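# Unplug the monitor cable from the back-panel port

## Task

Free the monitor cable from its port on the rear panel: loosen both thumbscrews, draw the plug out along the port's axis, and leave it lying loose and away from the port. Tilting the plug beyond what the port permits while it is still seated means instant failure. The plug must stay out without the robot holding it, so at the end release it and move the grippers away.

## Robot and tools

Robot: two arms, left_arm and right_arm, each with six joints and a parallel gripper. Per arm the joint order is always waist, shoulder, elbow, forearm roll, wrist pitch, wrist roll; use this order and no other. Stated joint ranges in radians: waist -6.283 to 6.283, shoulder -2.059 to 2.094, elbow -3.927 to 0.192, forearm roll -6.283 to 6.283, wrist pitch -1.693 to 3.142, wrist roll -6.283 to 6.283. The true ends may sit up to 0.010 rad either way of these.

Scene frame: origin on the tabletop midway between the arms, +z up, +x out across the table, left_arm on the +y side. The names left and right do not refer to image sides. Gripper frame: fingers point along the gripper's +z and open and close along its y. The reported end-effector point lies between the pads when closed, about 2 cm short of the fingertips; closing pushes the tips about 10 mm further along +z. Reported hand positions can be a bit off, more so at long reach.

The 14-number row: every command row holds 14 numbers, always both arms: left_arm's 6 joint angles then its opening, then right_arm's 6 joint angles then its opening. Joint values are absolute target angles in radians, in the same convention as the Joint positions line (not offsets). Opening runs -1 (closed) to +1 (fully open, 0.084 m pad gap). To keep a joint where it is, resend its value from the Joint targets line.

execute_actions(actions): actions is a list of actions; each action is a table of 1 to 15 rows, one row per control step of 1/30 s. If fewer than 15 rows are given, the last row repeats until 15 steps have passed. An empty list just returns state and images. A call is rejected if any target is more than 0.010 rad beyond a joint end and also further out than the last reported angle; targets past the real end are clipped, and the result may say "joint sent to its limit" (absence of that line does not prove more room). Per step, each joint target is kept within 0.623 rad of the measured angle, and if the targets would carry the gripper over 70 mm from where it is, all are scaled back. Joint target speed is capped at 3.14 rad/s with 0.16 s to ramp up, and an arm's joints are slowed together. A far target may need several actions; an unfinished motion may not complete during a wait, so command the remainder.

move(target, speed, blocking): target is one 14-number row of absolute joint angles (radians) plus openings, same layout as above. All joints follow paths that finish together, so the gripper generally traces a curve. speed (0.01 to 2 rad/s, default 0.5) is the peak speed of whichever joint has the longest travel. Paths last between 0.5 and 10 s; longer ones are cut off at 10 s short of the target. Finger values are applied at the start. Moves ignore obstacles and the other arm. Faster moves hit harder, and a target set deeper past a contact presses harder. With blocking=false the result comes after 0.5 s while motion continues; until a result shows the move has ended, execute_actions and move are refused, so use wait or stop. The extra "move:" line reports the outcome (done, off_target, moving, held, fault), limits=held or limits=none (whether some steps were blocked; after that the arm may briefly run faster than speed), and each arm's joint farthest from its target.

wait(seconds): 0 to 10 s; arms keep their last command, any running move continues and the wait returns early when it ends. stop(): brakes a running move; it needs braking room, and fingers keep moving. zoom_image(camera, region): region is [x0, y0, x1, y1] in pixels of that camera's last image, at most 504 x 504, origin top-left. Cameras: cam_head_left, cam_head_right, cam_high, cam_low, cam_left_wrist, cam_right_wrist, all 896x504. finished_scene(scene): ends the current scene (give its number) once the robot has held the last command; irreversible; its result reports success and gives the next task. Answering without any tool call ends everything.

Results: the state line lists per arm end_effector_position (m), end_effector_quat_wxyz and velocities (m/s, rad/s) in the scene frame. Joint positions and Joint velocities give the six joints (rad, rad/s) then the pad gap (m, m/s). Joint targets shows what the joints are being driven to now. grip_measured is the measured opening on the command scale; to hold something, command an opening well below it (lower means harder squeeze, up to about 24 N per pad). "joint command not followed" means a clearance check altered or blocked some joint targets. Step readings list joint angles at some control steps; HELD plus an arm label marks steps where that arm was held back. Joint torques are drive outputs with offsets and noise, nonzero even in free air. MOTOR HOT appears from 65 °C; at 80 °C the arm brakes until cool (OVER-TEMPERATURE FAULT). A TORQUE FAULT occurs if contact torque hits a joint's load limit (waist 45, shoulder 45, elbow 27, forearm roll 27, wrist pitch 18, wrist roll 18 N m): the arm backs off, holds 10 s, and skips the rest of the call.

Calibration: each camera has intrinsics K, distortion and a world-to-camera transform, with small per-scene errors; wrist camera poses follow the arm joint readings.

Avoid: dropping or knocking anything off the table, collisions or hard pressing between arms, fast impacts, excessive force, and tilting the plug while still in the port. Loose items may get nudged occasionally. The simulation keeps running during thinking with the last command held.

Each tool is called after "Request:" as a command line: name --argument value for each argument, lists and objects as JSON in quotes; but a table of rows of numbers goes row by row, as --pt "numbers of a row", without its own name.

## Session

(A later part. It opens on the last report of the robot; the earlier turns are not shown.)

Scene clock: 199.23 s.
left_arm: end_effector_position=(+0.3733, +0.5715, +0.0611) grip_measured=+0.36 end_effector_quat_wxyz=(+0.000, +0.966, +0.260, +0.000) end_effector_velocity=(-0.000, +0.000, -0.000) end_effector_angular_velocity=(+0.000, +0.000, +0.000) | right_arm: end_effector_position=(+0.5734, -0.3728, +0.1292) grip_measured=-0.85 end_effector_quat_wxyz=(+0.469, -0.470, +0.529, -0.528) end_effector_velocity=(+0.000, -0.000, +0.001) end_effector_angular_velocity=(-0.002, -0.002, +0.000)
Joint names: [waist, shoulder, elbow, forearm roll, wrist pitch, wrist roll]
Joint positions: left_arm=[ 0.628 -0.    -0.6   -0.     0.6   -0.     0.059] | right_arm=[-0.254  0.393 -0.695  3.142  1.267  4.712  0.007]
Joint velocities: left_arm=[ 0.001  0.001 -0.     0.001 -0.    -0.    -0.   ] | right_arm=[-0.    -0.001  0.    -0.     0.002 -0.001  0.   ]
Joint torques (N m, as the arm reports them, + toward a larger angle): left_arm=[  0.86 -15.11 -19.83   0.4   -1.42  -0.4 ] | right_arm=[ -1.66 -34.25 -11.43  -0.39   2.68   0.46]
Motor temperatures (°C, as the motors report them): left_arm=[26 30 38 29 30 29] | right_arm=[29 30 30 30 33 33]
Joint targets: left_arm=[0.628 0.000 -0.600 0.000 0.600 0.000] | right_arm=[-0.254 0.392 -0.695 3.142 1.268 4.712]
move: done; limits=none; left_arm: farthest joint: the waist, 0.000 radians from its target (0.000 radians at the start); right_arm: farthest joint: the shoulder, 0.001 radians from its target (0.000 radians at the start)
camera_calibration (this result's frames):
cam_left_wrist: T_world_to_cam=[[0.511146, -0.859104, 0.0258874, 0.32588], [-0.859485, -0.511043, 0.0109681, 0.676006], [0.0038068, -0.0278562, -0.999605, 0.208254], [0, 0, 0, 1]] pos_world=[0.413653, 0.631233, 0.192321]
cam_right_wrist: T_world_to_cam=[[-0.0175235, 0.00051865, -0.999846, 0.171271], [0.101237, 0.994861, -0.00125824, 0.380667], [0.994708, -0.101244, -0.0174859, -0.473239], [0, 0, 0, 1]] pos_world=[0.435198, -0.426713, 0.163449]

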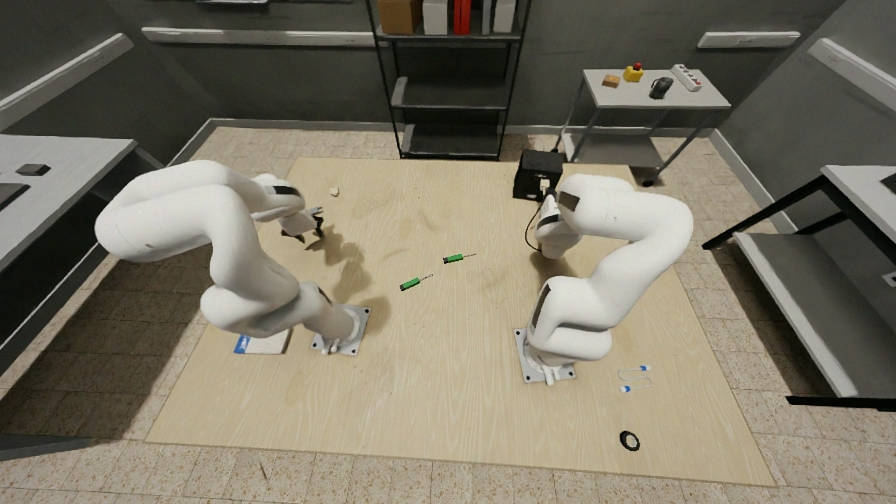

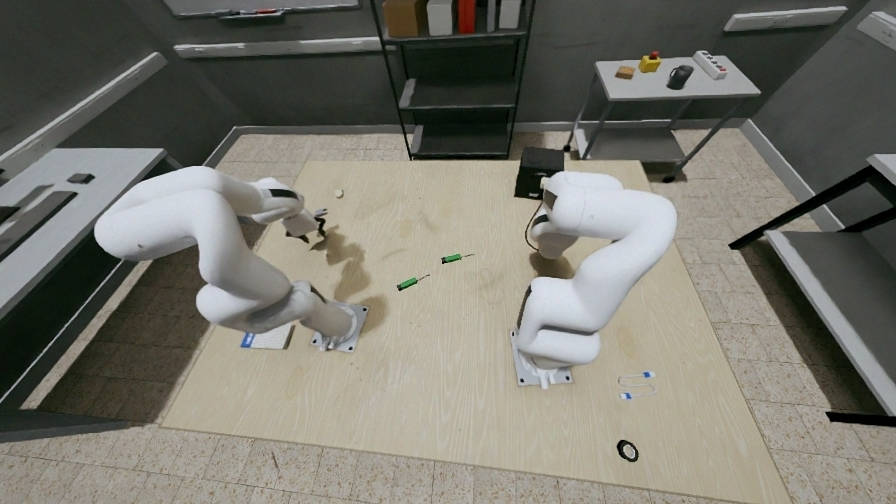

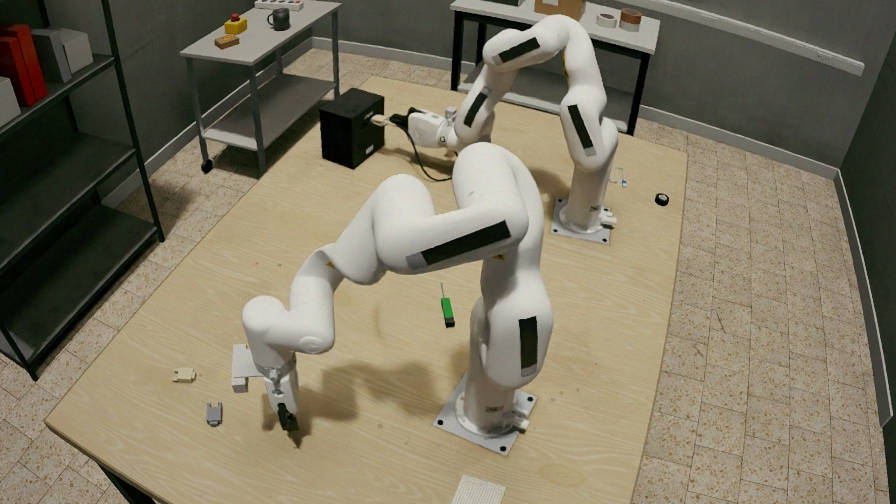

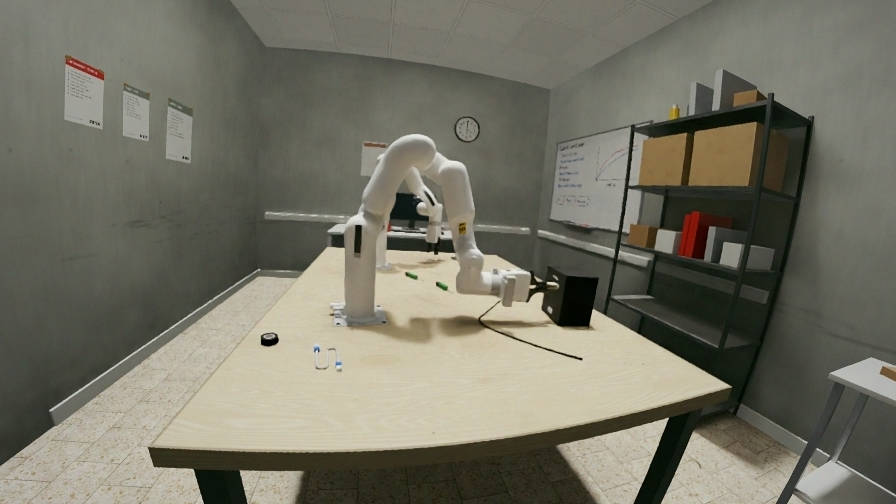

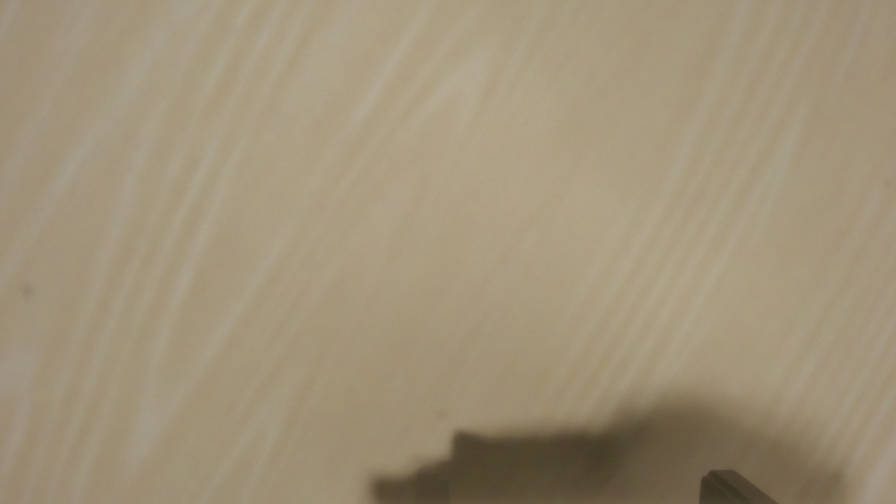

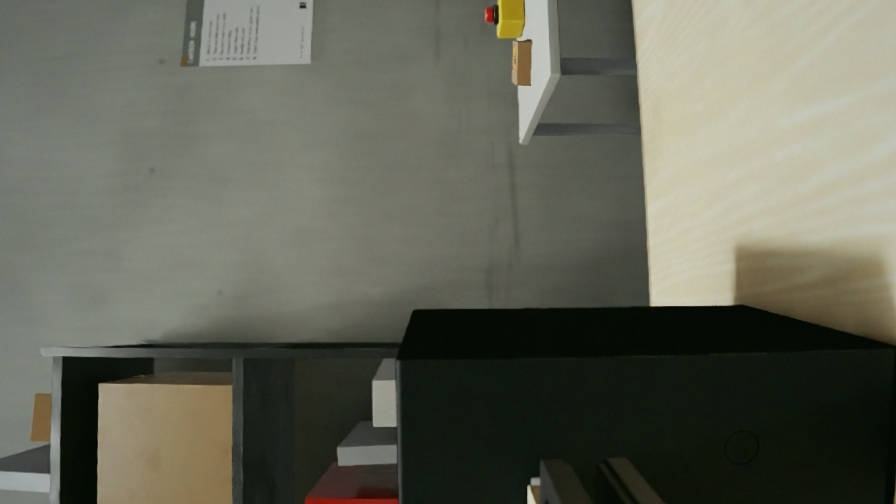

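Request:
execute_actions --actions '[[[0.628,0,-0.6,0,0.6,0,0.37,-0.2534,0.3837,-0.6933,3.1416,1.2614,4.412,-1]],[[0.628,0,-0.6,0,0.6,0,0.37,-0.2508,0.373,-0.6911,3.1416,1.2529,4.112,-1]],[[0.628,0,-0.6,0,0.6,0,0.37,-0.2508,0.373,-0.6911,3.1416,1.2529,4.112,-0.7]],[[0.628,0,-0.6,0,0.6,0,0.37,-0.2543,0.3953,-0.6957,3.1416,1.2706,4.712,-0.7]],[[0.628,0,-0.6,0,0.6,0,0.37,-0.2508,0.4176,-0.7003,3.1416,1.2883,5.312,-0.7]],[[0.628,0,-0.6,0,0.6,0,0.37,-0.2508,0.4176,-0.7003,3.1416,1.2883,5.312,-1]],[[0.628,0,-0.6,0,0.6,0,0.37,-0.2534,0.4069,-0.6981,3.1416,1.2798,5.012,-1]],[[0.628,0,-0.6,0,0.6,0,0.37,-0.2543,0.3953,-0.6957,3.1416,1.2706,4.712,-1]],[[0.628,0,-0.6,0,0.6,0,0.37,-0.2534,0.3837,-0.6933,3.1416,1.2614,4.412,-1]],[[0.628,0,-0.6,0,0.6,0,0.37,-0.2508,0.373,-0.6911,3.1416,1.2529,4.112,-1]],[[0.628,0,-0.6,0,0.6,0,0.37,-0.2508,0.373,-0.6911,3.1416,1.2529,4.112,-0.7]],[[0.628,0,-0.6,0,0.6,0,0.37,-0.2543,0.3953,-0.6957,3.1416,1.2706,4.712,-0.7]],[[0.628,0,-0.6,0,0.6,0,0.37,-0.2508,0.4176,-0.7003,3.1416,1.2883,5.312,-0.7]],[[0.628,0,-0.6,0,0.6,0,0.37,-0.2508,0.4176,-0.7003,3.1416,1.2883,5.312,-1]],[[0.628,0,-0.6,0,0.6,0,0.37,-0.2534,0.4069,-0.6981,3.1416,1.2798,5.012,-1]],[[0.628,0,-0.6,0,0.6,0,0.37,-0.2543,0.3953,-0.6957,3.1416,1.2706,4.712,-1]],[[0.628,0,-0.6,0,0.6,0,0.37,-0.2534,0.3837,-0.6933,3.1416,1.2614,4.412,-1]],[[0.628,0,-0.6,0,0.6,0,0.37,-0.2508,0.373,-0.6911,3.1416,1.2529,4.112,-1]]]'

Scene clock: 230.67 s.
left_arm: end_effector_position=(+0.3733, +0.5715, +0.0611) grip_measured=+0.36 end_effector_quat_wxyz=(+0.000, +0.966, +0.260, +0.000) end_effector_velocity=(-0.000, +0.000, -0.001) end_effector_angular_velocity=(-0.001, +0.001, +0.001) | right_arm: end_effector_position=(+0.5738, -0.3708, +0.1354) grip_measured=-0.85 end_effector_quat_wxyz=(-0.295, +0.605, -0.366, +0.643) end_effector_velocity=(-0.000, +0.000, +0.000) end_effector_angular_velocity=(-0.052, +0.006, +0.000)
Joint names: [waist, shoulder, elbow, forearm roll, wrist pitch, wrist roll]
Joint positions: left_arm=[ 0.628 -0.    -0.6    0.     0.6    0.     0.059] | right_arm=[-0.251  0.373 -0.691  3.142  1.253  4.117  0.007]
Joint velocities: left_arm=[ 0.001  0.001  0.    -0.001 -0.     0.001 -0.   ] | right_arm=[ 0.001 -0.002  0.     0.001 -0.002 -0.052 -0.   ]
Joint torques (N m, as the arm reports them, + toward a larger angle): left_arm=[  1.   -14.79 -19.78   0.26  -1.19  -0.57] | right_arm=[ -1.34 -28.78 -13.44  -0.45   2.01   0.34]
Motor temperatures (°C, as the motors report them): left_arm=[26 30 38 29 30 29] | right_arm=[29 30 30 30 34 33]
Joint targets: left_arm=[0.628 0.000 -0.600 0.000 0.600 0.000] | right_arm=[-0.251 0.373 -0.691 3.142 1.253 4.112]
Step readings (joint positions; steps 1 to 15: 1st action; 16 to 30: 2nd action; 31 to 45: 3rd action; 46 to 60: 4th action; 61 to 75: 5th action; 76 to 90: 6th action; 91 to 105: 7th action; 106 to 120: 8th action; 121 to 135: 9th action; 136 to 150: 10th action; 151 to 165: 11th action; 166 to 180: 12th action; 181 to 195: 13th action):
0: left_arm=[0.628 0.000 -0.600 0.000 0.600 -0.000] | right_arm=[-0.254 0.392 -0.695 3.142 1.268 4.712]
1: left_arm=[0.628 -0.000 -0.600 0.000 0.600 -0.000] | right_arm=[-0.254 0.392 -0.695 3.142 1.268 4.711]
2: left_arm=[0.628 0.000 -0.600 -0.000 0.600 -0.000] | right_arm=[-0.254 0.392 -0.695 3.142 1.268 4.705]
4: left_arm=[0.628 0.000 -0.600 -0.000 0.600 -0.000] | right_arm=[-0.254 0.390 -0.695 3.142 1.267 4.654]
8: left_arm=[0.628 -0.000 -0.600 0.000 0.600 0.000] | right_arm=[-0.254 0.384 -0.693 3.142 1.264 4.481]
15: left_arm=[0.628 -0.000 -0.600 -0.000 0.600 -0.000] | right_arm=[-0.254 0.383 -0.693 3.142 1.263 4.417]
16: left_arm=[0.628 0.000 -0.600 -0.000 0.600 -0.000] | right_arm=[-0.254 0.383 -0.693 3.142 1.263 4.415]
17: left_arm=[0.628 -0.000 -0.600 -0.000 0.600 -0.000] | right_arm=[-0.254 0.383 -0.693 3.142 1.262 4.407]
19: left_arm=[0.628 0.000 -0.600 -0.000 0.600 -0.000] | right_arm=[-0.253 0.381 -0.693 3.142 1.261 4.355]
23: left_arm=[0.628 0.000 -0.600 0.000 0.600 -0.000] | right_arm=[-0.251 0.375 -0.692 3.142 1.256 4.181]
30: left_arm=[0.628 -0.000 -0.600 -0.000 0.600 -0.000] | right_arm=[-0.251 0.373 -0.691 3.142 1.254 4.117]
31: left_arm=[0.628 -0.000 -0.600 -0.000 0.600 -0.000] | right_arm=[-0.251 0.373 -0.691 3.141 1.254 4.115]
32: left_arm=[0.628 -0.000 -0.600 0.000 0.600 0.000] | right_arm=[-0.250 0.373 -0.692 3.141 1.254 4.114]
34: left_arm=[0.628 0.000 -0.600 0.000 0.600 0.000] | right_arm=[-0.250 0.372 -0.694 3.141 1.254 4.113]
38: left_arm=[0.628 -0.000 -0.600 -0.000 0.600 -0.000] | right_arm=[-0.250 0.373 -0.692 3.141 1.253 4.112]
45: left_arm=[0.628 -0.000 -0.600 0.000 0.600 0.000] | right_arm=[-0.251 0.373 -0.691 3.142 1.253 4.112]
46: left_arm=[0.628 -0.000 -0.600 0.000 0.600 0.000] | right_arm=[-0.251 0.373 -0.691 3.142 1.253 4.113]
47: left_arm=[0.628 -0.000 -0.600 0.000 0.600 0.000] | right_arm=[-0.251 0.373 -0.691 3.142 1.253 4.119]
49: left_arm=[0.628 0.000 -0.600 0.000 0.600 -0.000] | right_arm=[-0.251 0.375 -0.692 3.142 1.255 4.170]
53: left_arm=[0.628 -0.000 -0.600 -0.000 0.600 0.000] | right_arm=[-0.253 0.385 -0.694 3.142 1.263 4.444]
60: left_arm=[0.628 -0.000 -0.600 -0.000 0.600 -0.000] | right_arm=[-0.254 0.395 -0.696 3.142 1.270 4.692]
61: left_arm=[0.628 -0.000 -0.600 -0.000 0.600 -0.000] | right_arm=[-0.254 0.395 -0.696 3.142 1.270 4.699]
62: left_arm=[0.628 -0.000 -0.600 -0.000 0.600 0.000] | right_arm=[-0.254 0.395 -0.696 3.142 1.271 4.710]
64: left_arm=[0.628 0.000 -0.600 0.000 0.600 0.000] | right_arm=[-0.254 0.397 -0.696 3.142 1.272 4.765]
68: left_arm=[0.628 -0.000 -0.600 0.000 0.600 -0.000] | right_arm=[-0.252 0.408 -0.698 3.142 1.280 5.042]
75: left_arm=[0.628 -0.000 -0.600 0.000 0.600 -0.000] | right_arm=[-0.251 0.417 -0.700 3.142 1.288 5.292]
76: left_arm=[0.628 -0.000 -0.600 -0.000 0.600 -0.000] | right_arm=[-0.251 0.417 -0.700 3.142 1.288 5.298]
77: left_arm=[0.628 -0.000 -0.600 -0.000 0.600 -0.000] | right_arm=[-0.251 0.417 -0.700 3.142 1.288 5.302]
79: left_arm=[0.628 0.000 -0.600 -0.000 0.600 0.000] | right_arm=[-0.251 0.418 -0.700 3.142 1.288 5.307]
83: left_arm=[0.628 0.000 -0.600 0.000 0.600 0.000] | right_arm=[-0.251 0.418 -0.700 3.142 1.288 5.311]
90: left_arm=[0.628 -0.000 -0.600 0.000 0.600 0.000] | right_arm=[-0.251 0.418 -0.700 3.142 1.288 5.312]
91: left_arm=[0.628 -0.000 -0.600 -0.000 0.600 -0.000] | right_arm=[-0.251 0.418 -0.700 3.142 1.288 5.311]
92: left_arm=[0.628 0.000 -0.600 -0.000 0.600 -0.000] | right_arm=[-0.251 0.417 -0.700 3.142 1.288 5.305]
94: left_arm=[0.628 -0.000 -0.600 -0.000 0.600 -0.000] | right_arm=[-0.251 0.416 -0.700 3.142 1.287 5.254]
98: left_arm=[0.628 -0.000 -0.600 0.000 0.600 0.000] | right_arm=[-0.253 0.409 -0.698 3.142 1.282 5.081]
105: left_arm=[0.628 0.000 -0.600 0.000 0.600 0.000] | right_arm=[-0.253 0.407 -0.698 3.142 1.280 5.017]
106: left_arm=[0.628 -0.000 -0.600 0.000 0.600 -0.000] | right_arm=[-0.253 0.407 -0.698 3.142 1.280 5.015]
107: left_arm=[0.628 0.000 -0.600 0.000 0.600 -0.000] | right_arm=[-0.253 0.407 -0.698 3.142 1.280 5.007]
109: left_arm=[0.628 0.000 -0.600 0.000 0.600 -0.000] | right_arm=[-0.254 0.405 -0.698 3.142 1.278 4.955]
113: left_arm=[0.628 -0.000 -0.600 0.000 0.600 -0.000] | right_arm=[-0.254 0.398 -0.696 3.142 1.273 4.781]
120: left_arm=[0.628 -0.000 -0.600 0.000 0.600 0.000] | right_arm=[-0.254 0.395 -0.696 3.142 1.271 4.717]
121: left_arm=[0.628 -0.000 -0.600 -0.000 0.600 -0.000] | right_arm=[-0.254 0.395 -0.696 3.142 1.271 4.715]
122: left_arm=[0.628 -0.000 -0.600 -0.000 0.600 0.000] | right_arm=[-0.254 0.395 -0.696 3.142 1.271 4.707]
124: left_arm=[0.628 0.000 -0.600 -0.000 0.600 -0.000] | right_arm=[-0.254 0.393 -0.695 3.142 1.269 4.655]
128: left_arm=[0.628 -0.000 -0.600 0.000 0.600 -0.000] | right_arm=[-0.254 0.386 -0.694 3.142 1.263 4.481]
135: left_arm=[0.628 -0.000 -0.600 -0.000 0.600 -0.000] | right_arm=[-0.253 0.384 -0.693 3.142 1.262 4.417]
136: left_arm=[0.628 0.000 -0.600 -0.000 0.600 0.000] | right_arm=[-0.253 0.384 -0.693 3.142 1.262 4.415]
137: left_arm=[0.628 0.000 -0.600 -0.000 0.600 0.000] | right_arm=[-0.253 0.384 -0.693 3.142 1.261 4.407]
139: left_arm=[0.628 -0.000 -0.600 0.000 0.600 0.000] | right_arm=[-0.253 0.382 -0.693 3.142 1.260 4.355]
143: left_arm=[0.628 -0.000 -0.600 0.000 0.600 0.000] | right_arm=[-0.251 0.375 -0.692 3.142 1.255 4.181]
150: left_arm=[0.628 0.000 -0.600 -0.000 0.600 -0.000] | right_arm=[-0.251 0.373 -0.691 3.142 1.253 4.117]
151: left_arm=[0.628 0.000 -0.600 0.000 0.600 -0.000] | right_arm=[-0.251 0.373 -0.691 3.142 1.253 4.115]
152: left_arm=[0.628 0.000 -0.600 0.000 0.600 0.000] | right_arm=[-0.251 0.373 -0.692 3.142 1.253 4.114]
154: left_arm=[0.628 0.000 -0.600 -0.000 0.600 0.000] | right_arm=[-0.251 0.373 -0.692 3.141 1.254 4.113]
158: left_arm=[0.628 -0.000 -0.600 0.000 0.600 0.000] | right_arm=[-0.251 0.373 -0.692 3.142 1.253 4.112]
165: left_arm=[0.628 -0.000 -0.600 0.000 0.600 -0.000] | right_arm=[-0.251 0.373 -0.691 3.142 1.253 4.112]
166: left_arm=[0.628 0.000 -0.600 0.000 0.600 -0.000] | right_arm=[-0.251 0.373 -0.691 3.142 1.253 4.113]
167: left_arm=[0.628 0.000 -0.600 0.000 0.600 -0.000] | right_arm=[-0.251 0.373 -0.691 3.142 1.253 4.119]
169: left_arm=[0.628 0.000 -0.600 0.000 0.600 -0.000] | right_arm=[-0.251 0.375 -0.692 3.142 1.255 4.170]
173: left_arm=[0.628 0.000 -0.600 -0.000 0.600 0.000] | right_arm=[-0.253 0.385 -0.694 3.142 1.263 4.444]
180: left_arm=[0.628 -0.000 -0.600 0.000 0.600 0.000] | right_arm=[-0.254 0.395 -0.696 3.142 1.270 4.692]
181: left_arm=[0.628 -0.000 -0.600 0.000 0.600 -0.000] | right_arm=[-0.254 0.395 -0.696 3.142 1.270 4.699]
182: left_arm=[0.628 0.000 -0.600 -0.000 0.600 -0.000] | right_arm=[-0.254 0.395 -0.696 3.142 1.271 4.710]
184: left_arm=[0.628 0.000 -0.600 0.000 0.600 -0.000] | right_arm=[-0.254 0.397 -0.696 3.142 1.272 4.765]
Lines left out of this list: 27.
camera_calibration (this result's frames):
cam_left_wrist: T_world_to_cam=[[0.511146, -0.859104, 0.0258873, 0.32588], [-0.859486, -0.511042, 0.0109681, 0.676006], [0.00380678, -0.0278561, -0.999605, 0.208254], [0, 0, 0, 1]] pos_world=[0.413653, 0.631233, 0.192321]
cam_right_wrist: T_world_to_cam=[[-0.0801109, -0.556255, -0.827141, -0.0164743], [0.0782668, 0.823736, -0.561545, 0.404239], [0.993708, -0.109724, -0.022454, -0.475203], [0, 0, 0, 1]] pos_world=[0.439255, -0.394292, 0.202702]

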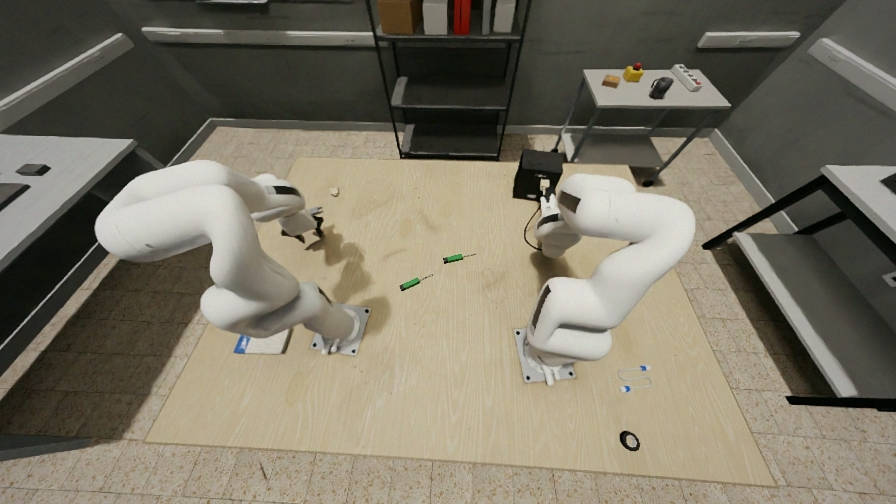

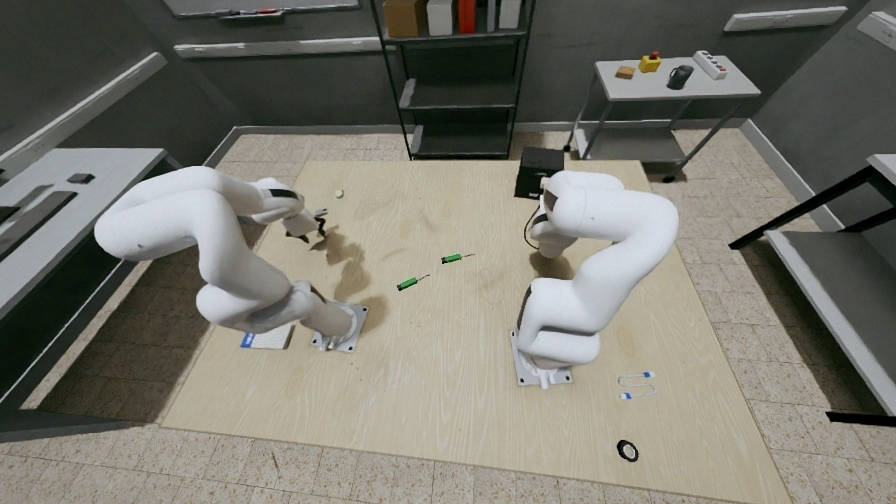

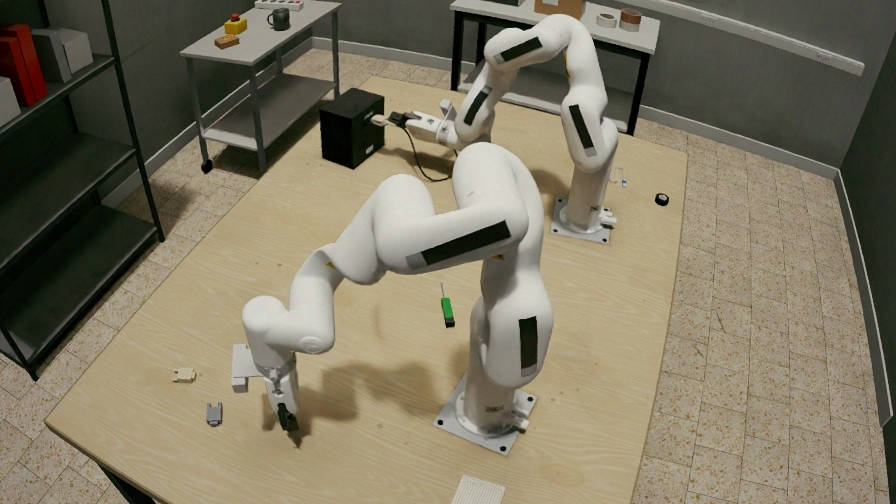

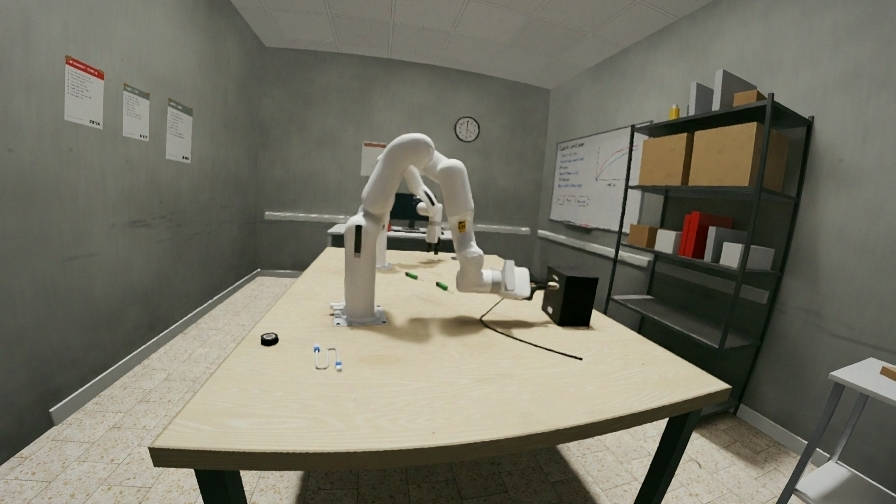

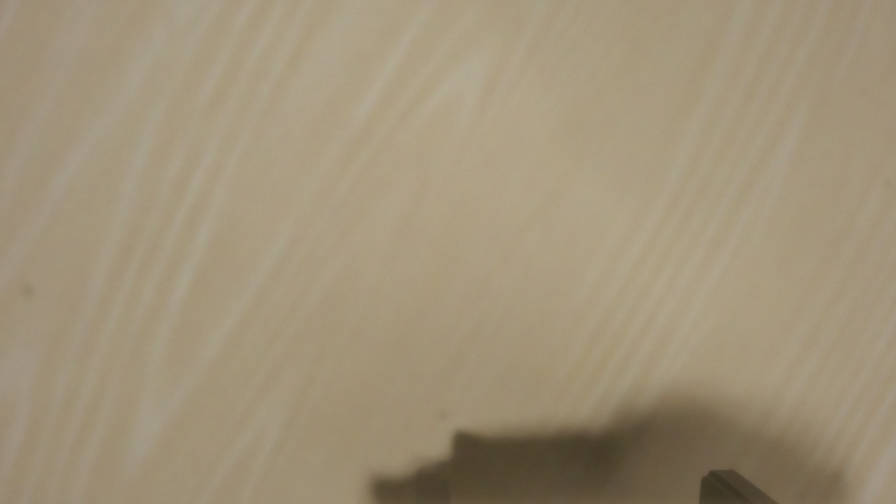

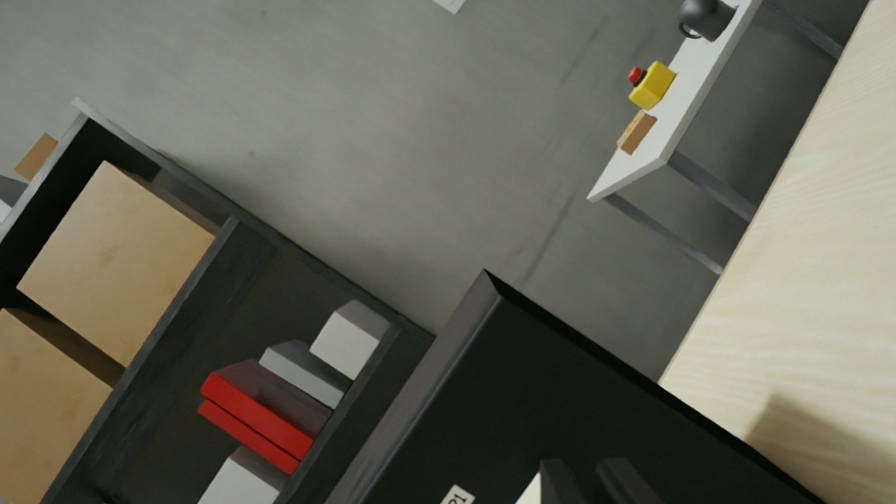

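Request:
execute_actions --actions '[[[0.628,0,-0.6,0,0.6,0,0.37,-0.2508,0.373,-0.6911,3.1416,1.2529,4.112,-0.6]],[[0.628,0,-0.6,0,0.6,0,0.37,-0.2543,0.3953,-0.6957,3.1416,1.2706,4.712,-0.6]],[[0.628,0,-0.6,0,0.6,0,0.37,-0.2543,0.307,-0.545,3.1416,1.333,4.712,-0.6]],[[0.628,0,-0.6,0,0.6,0,0.37,-0.2543,0.177,-0.518,3.1416,1.23,4.712,-0.6]],[[0.628,0,-0.6,0,0.6,0,0.37,-0.14,0.177,-0.518,3.1416,1.23,4.712,-0.6]],[[0.628,0,-0.6,0,0.6,0,0.37,-0.14,0.3953,-0.6957,3.1416,1.2706,4.712,-0.6]],[[0.628,0,-0.6,0,0.6,0,0.37,-0.14,0.3953,-0.6957,3.1416,1.2706,4.712,-0.6]],[[0.628,0,-0.6,0,0.6,0,0.37,-0.1727,0.3953,-0.6957,3.1416,1.2706,4.712,-0.6]],[[0.628,0,-0.6,0,0.6,0,0.37,-0.1727,0.3953,-0.6957,3.1416,1.2706,4.712,-1]]]'

Scene clock: 260.63 s.
left_arm: end_effector_position=(+0.3733, +0.5715, +0.0611) grip_measured=+0.36 end_effector_quat_wxyz=(+0.000, +0.966, +0.260, +0.000) end_effector_velocity=(-0.000, -0.000, +0.000) end_effector_angular_velocity=(-0.000, +0.000, -0.000) | right_arm: end_effector_position=(+0.5773, -0.3250, +0.1286) grip_measured=-0.86 end_effector_quat_wxyz=(+0.491, -0.491, +0.509, -0.509) end_effector_velocity=(-0.000, +0.000, +0.000) end_effector_angular_velocity=(+0.000, -0.000, +0.000)
Joint names: [waist, shoulder, elbow, forearm roll, wrist pitch, wrist roll]
Joint positions: left_arm=[ 0.628 -0.    -0.6   -0.     0.6    0.     0.059] | right_arm=[-0.173  0.396 -0.696  3.142  1.27   4.712  0.006]
Joint velocities: left_arm=[-0.    -0.001  0.001 -0.     0.     0.    -0.   ] | right_arm=[-0.    -0.     0.    -0.     0.     0.001  0.   ]
Joint torques (N m, as the arm reports them, + toward a larger angle): left_arm=[  1.32 -15.58 -20.01   0.19  -1.52  -0.38] | right_arm=[ -3.11 -31.04 -11.9    0.02   2.15   0.31]
Motor temperatures (°C, as the motors report them): left_arm=[26 30 38 29 30 29] | right_arm=[29 30 30 30 34 33]
Joint targets: left_arm=[0.628 0.000 -0.600 0.000 0.600 0.000] | right_arm=[-0.173 0.395 -0.696 3.142 1.271 4.712]
Step readings (joint positions; steps 1 to 15: 1st action; 16 to 30: 2nd action; 31 to 45: 3rd action; 46 to 60: 4th action; 61 to 75: 5th action; 76 to 90: 6th action; 91 to 105: 7th action; 106 to 120: 8th action; 121 to 135: 9th action):
0: left_arm=[0.628 -0.000 -0.600 0.000 0.600 0.000] | right_arm=[-0.251 0.373 -0.691 3.142 1.253 4.112]
1: left_arm=[0.628 0.000 -0.600 0.000 0.600 0.000] | right_arm=[-0.251 0.373 -0.691 3.142 1.253 4.112]
2: left_arm=[0.628 -0.000 -0.600 0.000 0.600 -0.000] | right_arm=[-0.251 0.373 -0.692 3.142 1.253 4.112]
4: left_arm=[0.628 0.000 -0.600 0.000 0.600 -0.000] | right_arm=[-0.251 0.373 -0.692 3.142 1.254 4.112]
8: left_arm=[0.628 0.000 -0.600 -0.000 0.600 0.000] | right_arm=[-0.251 0.373 -0.692 3.142 1.253 4.112]
15: left_arm=[0.628 -0.000 -0.600 0.000 0.600 -0.000] | right_arm=[-0.251 0.373 -0.691 3.142 1.253 4.112]
16: left_arm=[0.628 0.000 -0.600 0.000 0.600 -0.000] | right_arm=[-0.251 0.373 -0.691 3.142 1.253 4.113]
17: left_arm=[0.628 -0.000 -0.600 -0.000 0.600 0.000] | right_arm=[-0.251 0.373 -0.691 3.142 1.253 4.119]
19: left_arm=[0.628 -0.000 -0.600 -0.000 0.600 -0.000] | right_arm=[-0.251 0.375 -0.692 3.142 1.255 4.170]
23: left_arm=[0.628 0.000 -0.600 0.000 0.600 -0.000] | right_arm=[-0.253 0.385 -0.694 3.142 1.263 4.444]
30: left_arm=[0.628 -0.000 -0.600 0.000 0.600 0.000] | right_arm=[-0.254 0.395 -0.696 3.142 1.270 4.692]
31: left_arm=[0.628 0.000 -0.600 0.000 0.600 0.000] | right_arm=[-0.254 0.395 -0.695 3.142 1.271 4.698]
32: left_arm=[0.628 -0.000 -0.600 0.000 0.600 0.000] | right_arm=[-0.254 0.391 -0.690 3.142 1.274 4.702]
34: left_arm=[0.628 -0.000 -0.600 0.000 0.600 0.000] | right_arm=[-0.254 0.365 -0.646 3.142 1.293 4.707]
38: left_arm=[0.628 -0.000 -0.600 0.000 0.600 0.000] | right_arm=[-0.254 0.318 -0.562 3.142 1.324 4.711]
45: left_arm=[0.628 0.000 -0.600 0.000 0.600 -0.000] | right_arm=[-0.254 0.308 -0.547 3.142 1.332 4.712]
46: left_arm=[0.628 0.000 -0.600 -0.000 0.600 -0.000] | right_arm=[-0.254 0.307 -0.547 3.142 1.332 4.712]
47: left_arm=[0.628 0.000 -0.600 0.000 0.600 0.000] | right_arm=[-0.254 0.302 -0.545 3.142 1.327 4.712]
49: left_arm=[0.628 0.000 -0.600 0.000 0.600 -0.000] | right_arm=[-0.254 0.260 -0.533 3.142 1.292 4.712]
53: left_arm=[0.628 0.000 -0.600 -0.000 0.600 -0.000] | right_arm=[-0.254 0.190 -0.524 3.142 1.244 4.712]
60: left_arm=[0.628 0.000 -0.600 -0.000 0.600 0.000] | right_arm=[-0.254 0.179 -0.518 3.142 1.231 4.712]
61: left_arm=[0.628 -0.000 -0.600 0.000 0.600 -0.000] | right_arm=[-0.254 0.178 -0.518 3.142 1.231 4.712]
62: left_arm=[0.628 0.000 -0.600 -0.000 0.600 0.000] | right_arm=[-0.249 0.178 -0.518 3.142 1.230 4.712]
64: left_arm=[0.628 0.000 -0.600 -0.000 0.600 0.000] | right_arm=[-0.209 0.178 -0.518 3.142 1.230 4.712]
68: left_arm=[0.628 0.000 -0.600 -0.000 0.600 -0.000] | right_arm=[-0.150 0.177 -0.518 3.141 1.230 4.712]
75: left_arm=[0.628 -0.000 -0.600 0.000 0.600 -0.000] | right_arm=[-0.141 0.177 -0.518 3.142 1.230 4.712]
76: left_arm=[0.628 0.000 -0.600 -0.000 0.600 0.000] | right_arm=[-0.141 0.177 -0.518 3.142 1.230 4.712]
77: left_arm=[0.628 0.000 -0.600 0.000 0.600 0.000] | right_arm=[-0.141 0.183 -0.523 3.142 1.231 4.712]
79: left_arm=[0.628 0.000 -0.600 -0.000 0.600 0.000] | right_arm=[-0.140 0.229 -0.562 3.142 1.240 4.712]
83: left_arm=[0.628 0.000 -0.600 0.000 0.600 -0.000] | right_arm=[-0.140 0.361 -0.667 3.142 1.264 4.712]
90: left_arm=[0.628 -0.000 -0.600 0.000 0.600 0.000] | right_arm=[-0.140 0.392 -0.693 3.142 1.270 4.712]
91: left_arm=[0.628 0.000 -0.600 0.000 0.600 -0.000] | right_arm=[-0.140 0.393 -0.694 3.142 1.270 4.712]
92: left_arm=[0.628 -0.000 -0.600 0.000 0.600 0.000] | right_arm=[-0.140 0.393 -0.694 3.142 1.270 4.712]
94: left_arm=[0.628 0.000 -0.600 -0.000 0.600 -0.000] | right_arm=[-0.140 0.394 -0.695 3.142 1.270 4.712]
98: left_arm=[0.628 0.000 -0.600 0.000 0.600 -0.000] | right_arm=[-0.140 0.395 -0.695 3.142 1.271 4.712]
105: left_arm=[0.628 0.000 -0.600 -0.000 0.600 -0.000] | right_arm=[-0.140 0.395 -0.696 3.142 1.271 4.712]
106: left_arm=[0.628 -0.000 -0.600 -0.000 0.600 -0.000] | right_arm=[-0.140 0.395 -0.696 3.142 1.271 4.712]
107: left_arm=[0.628 0.000 -0.600 0.000 0.600 0.000] | right_arm=[-0.144 0.395 -0.696 3.141 1.271 4.712]
109: left_arm=[0.628 -0.000 -0.600 -0.000 0.600 -0.000] | right_arm=[-0.161 0.395 -0.696 3.142 1.270 4.712]
113: left_arm=[0.628 0.000 -0.600 0.000 0.600 -0.000] | right_arm=[-0.171 0.395 -0.695 3.142 1.270 4.712]
120: left_arm=[0.628 -0.000 -0.600 -0.000 0.600 -0.000] | right_arm=[-0.172 0.395 -0.696 3.142 1.271 4.712]
121: left_arm=[0.628 -0.000 -0.600 -0.000 0.600 -0.000] | right_arm=[-0.172 0.395 -0.696 3.142 1.271 4.712]
122: left_arm=[0.628 0.000 -0.600 -0.000 0.600 0.000] | right_arm=[-0.172 0.395 -0.696 3.142 1.270 4.712]
124: left_arm=[0.628 0.000 -0.600 -0.000 0.600 0.000] | right_arm=[-0.172 0.396 -0.696 3.142 1.270 4.712]
128: left_arm=[0.628 0.000 -0.600 -0.000 0.600 -0.000] | right_arm=[-0.172 0.396 -0.696 3.141 1.270 4.712]
135: Joint positions above
camera_calibration (this result's frames):
cam_left_wrist: T_world_to_cam=[[0.511146, -0.859104, 0.0258874, 0.32588], [-0.859485, -0.511042, 0.0109683, 0.676006], [0.00380664, -0.0278563, -0.999605, 0.208255], [0, 0, 0, 1]] pos_world=[0.413653, 0.631233, 0.192321]
cam_right_wrist: T_world_to_cam=[[-0.01662, -0.000931835, -0.999861, 0.169707], [0.0195286, 0.999809, -0.0012564, 0.381544], [0.999671, -0.0195468, -0.0165986, -0.448665], [0, 0, 0, 1]] pos_world=[0.443887, -0.390083, 0.162716]

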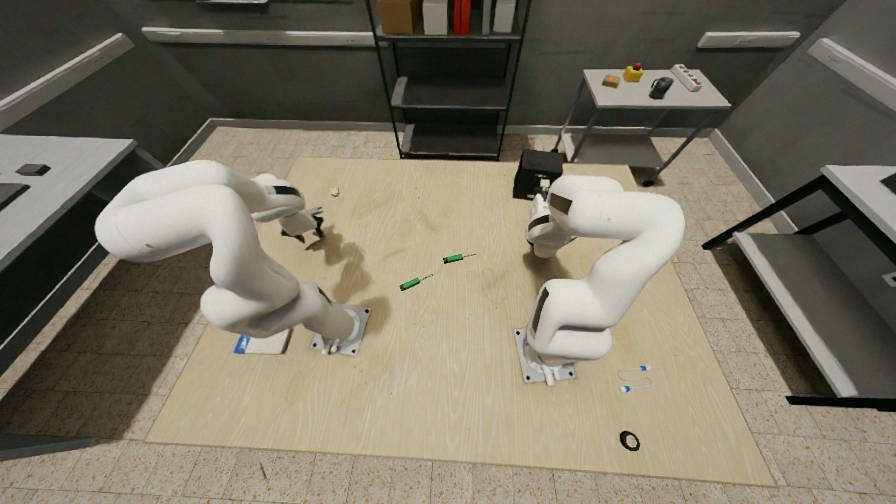

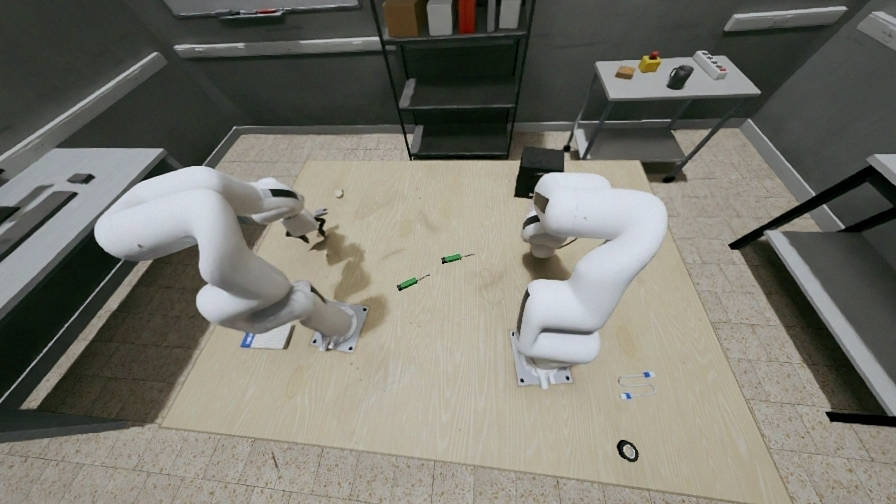

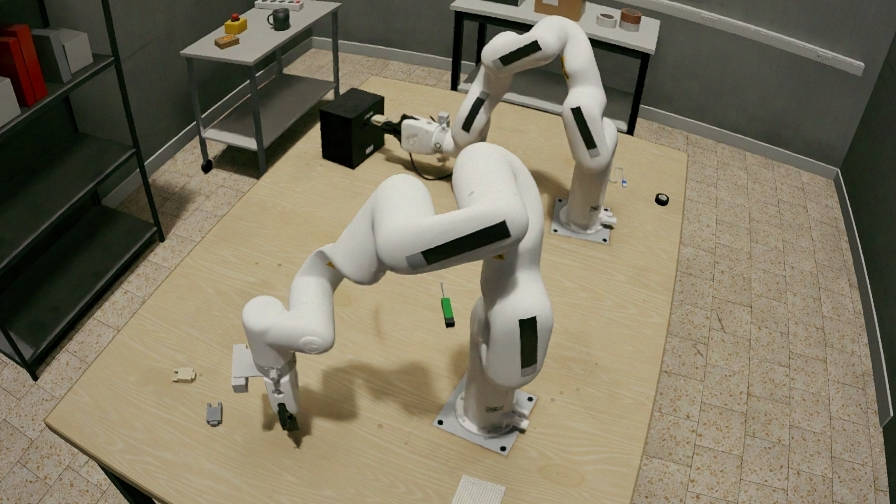

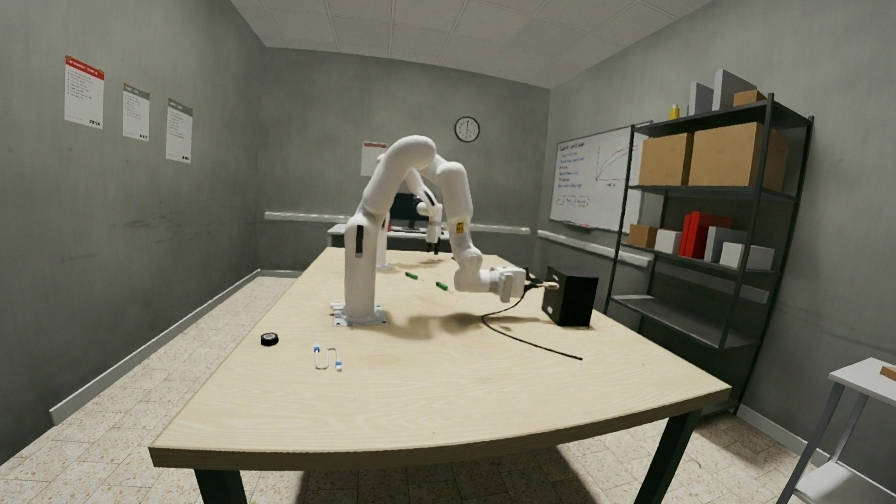

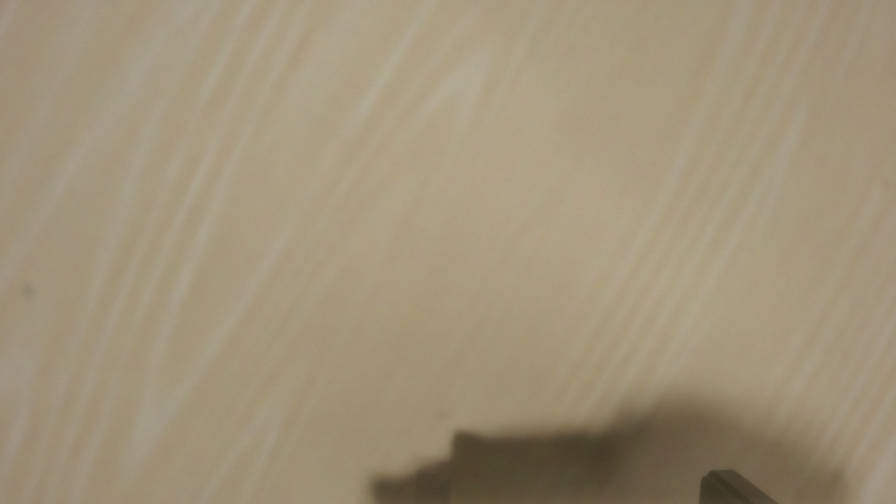

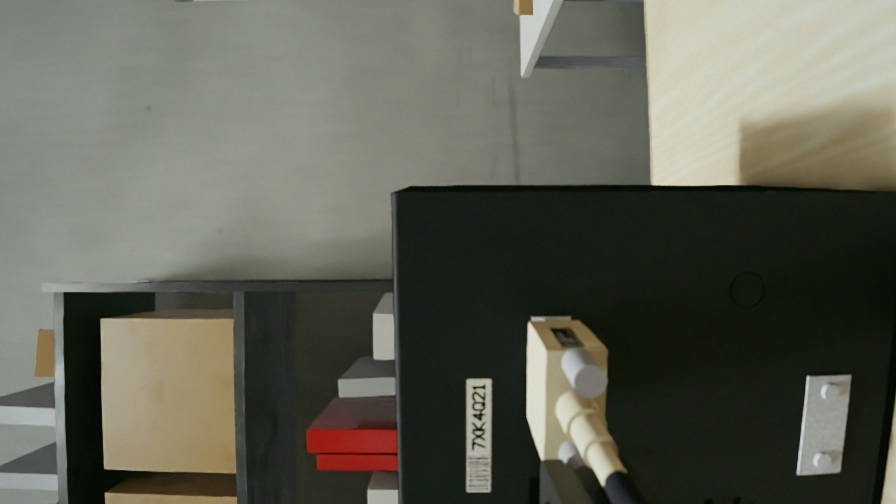

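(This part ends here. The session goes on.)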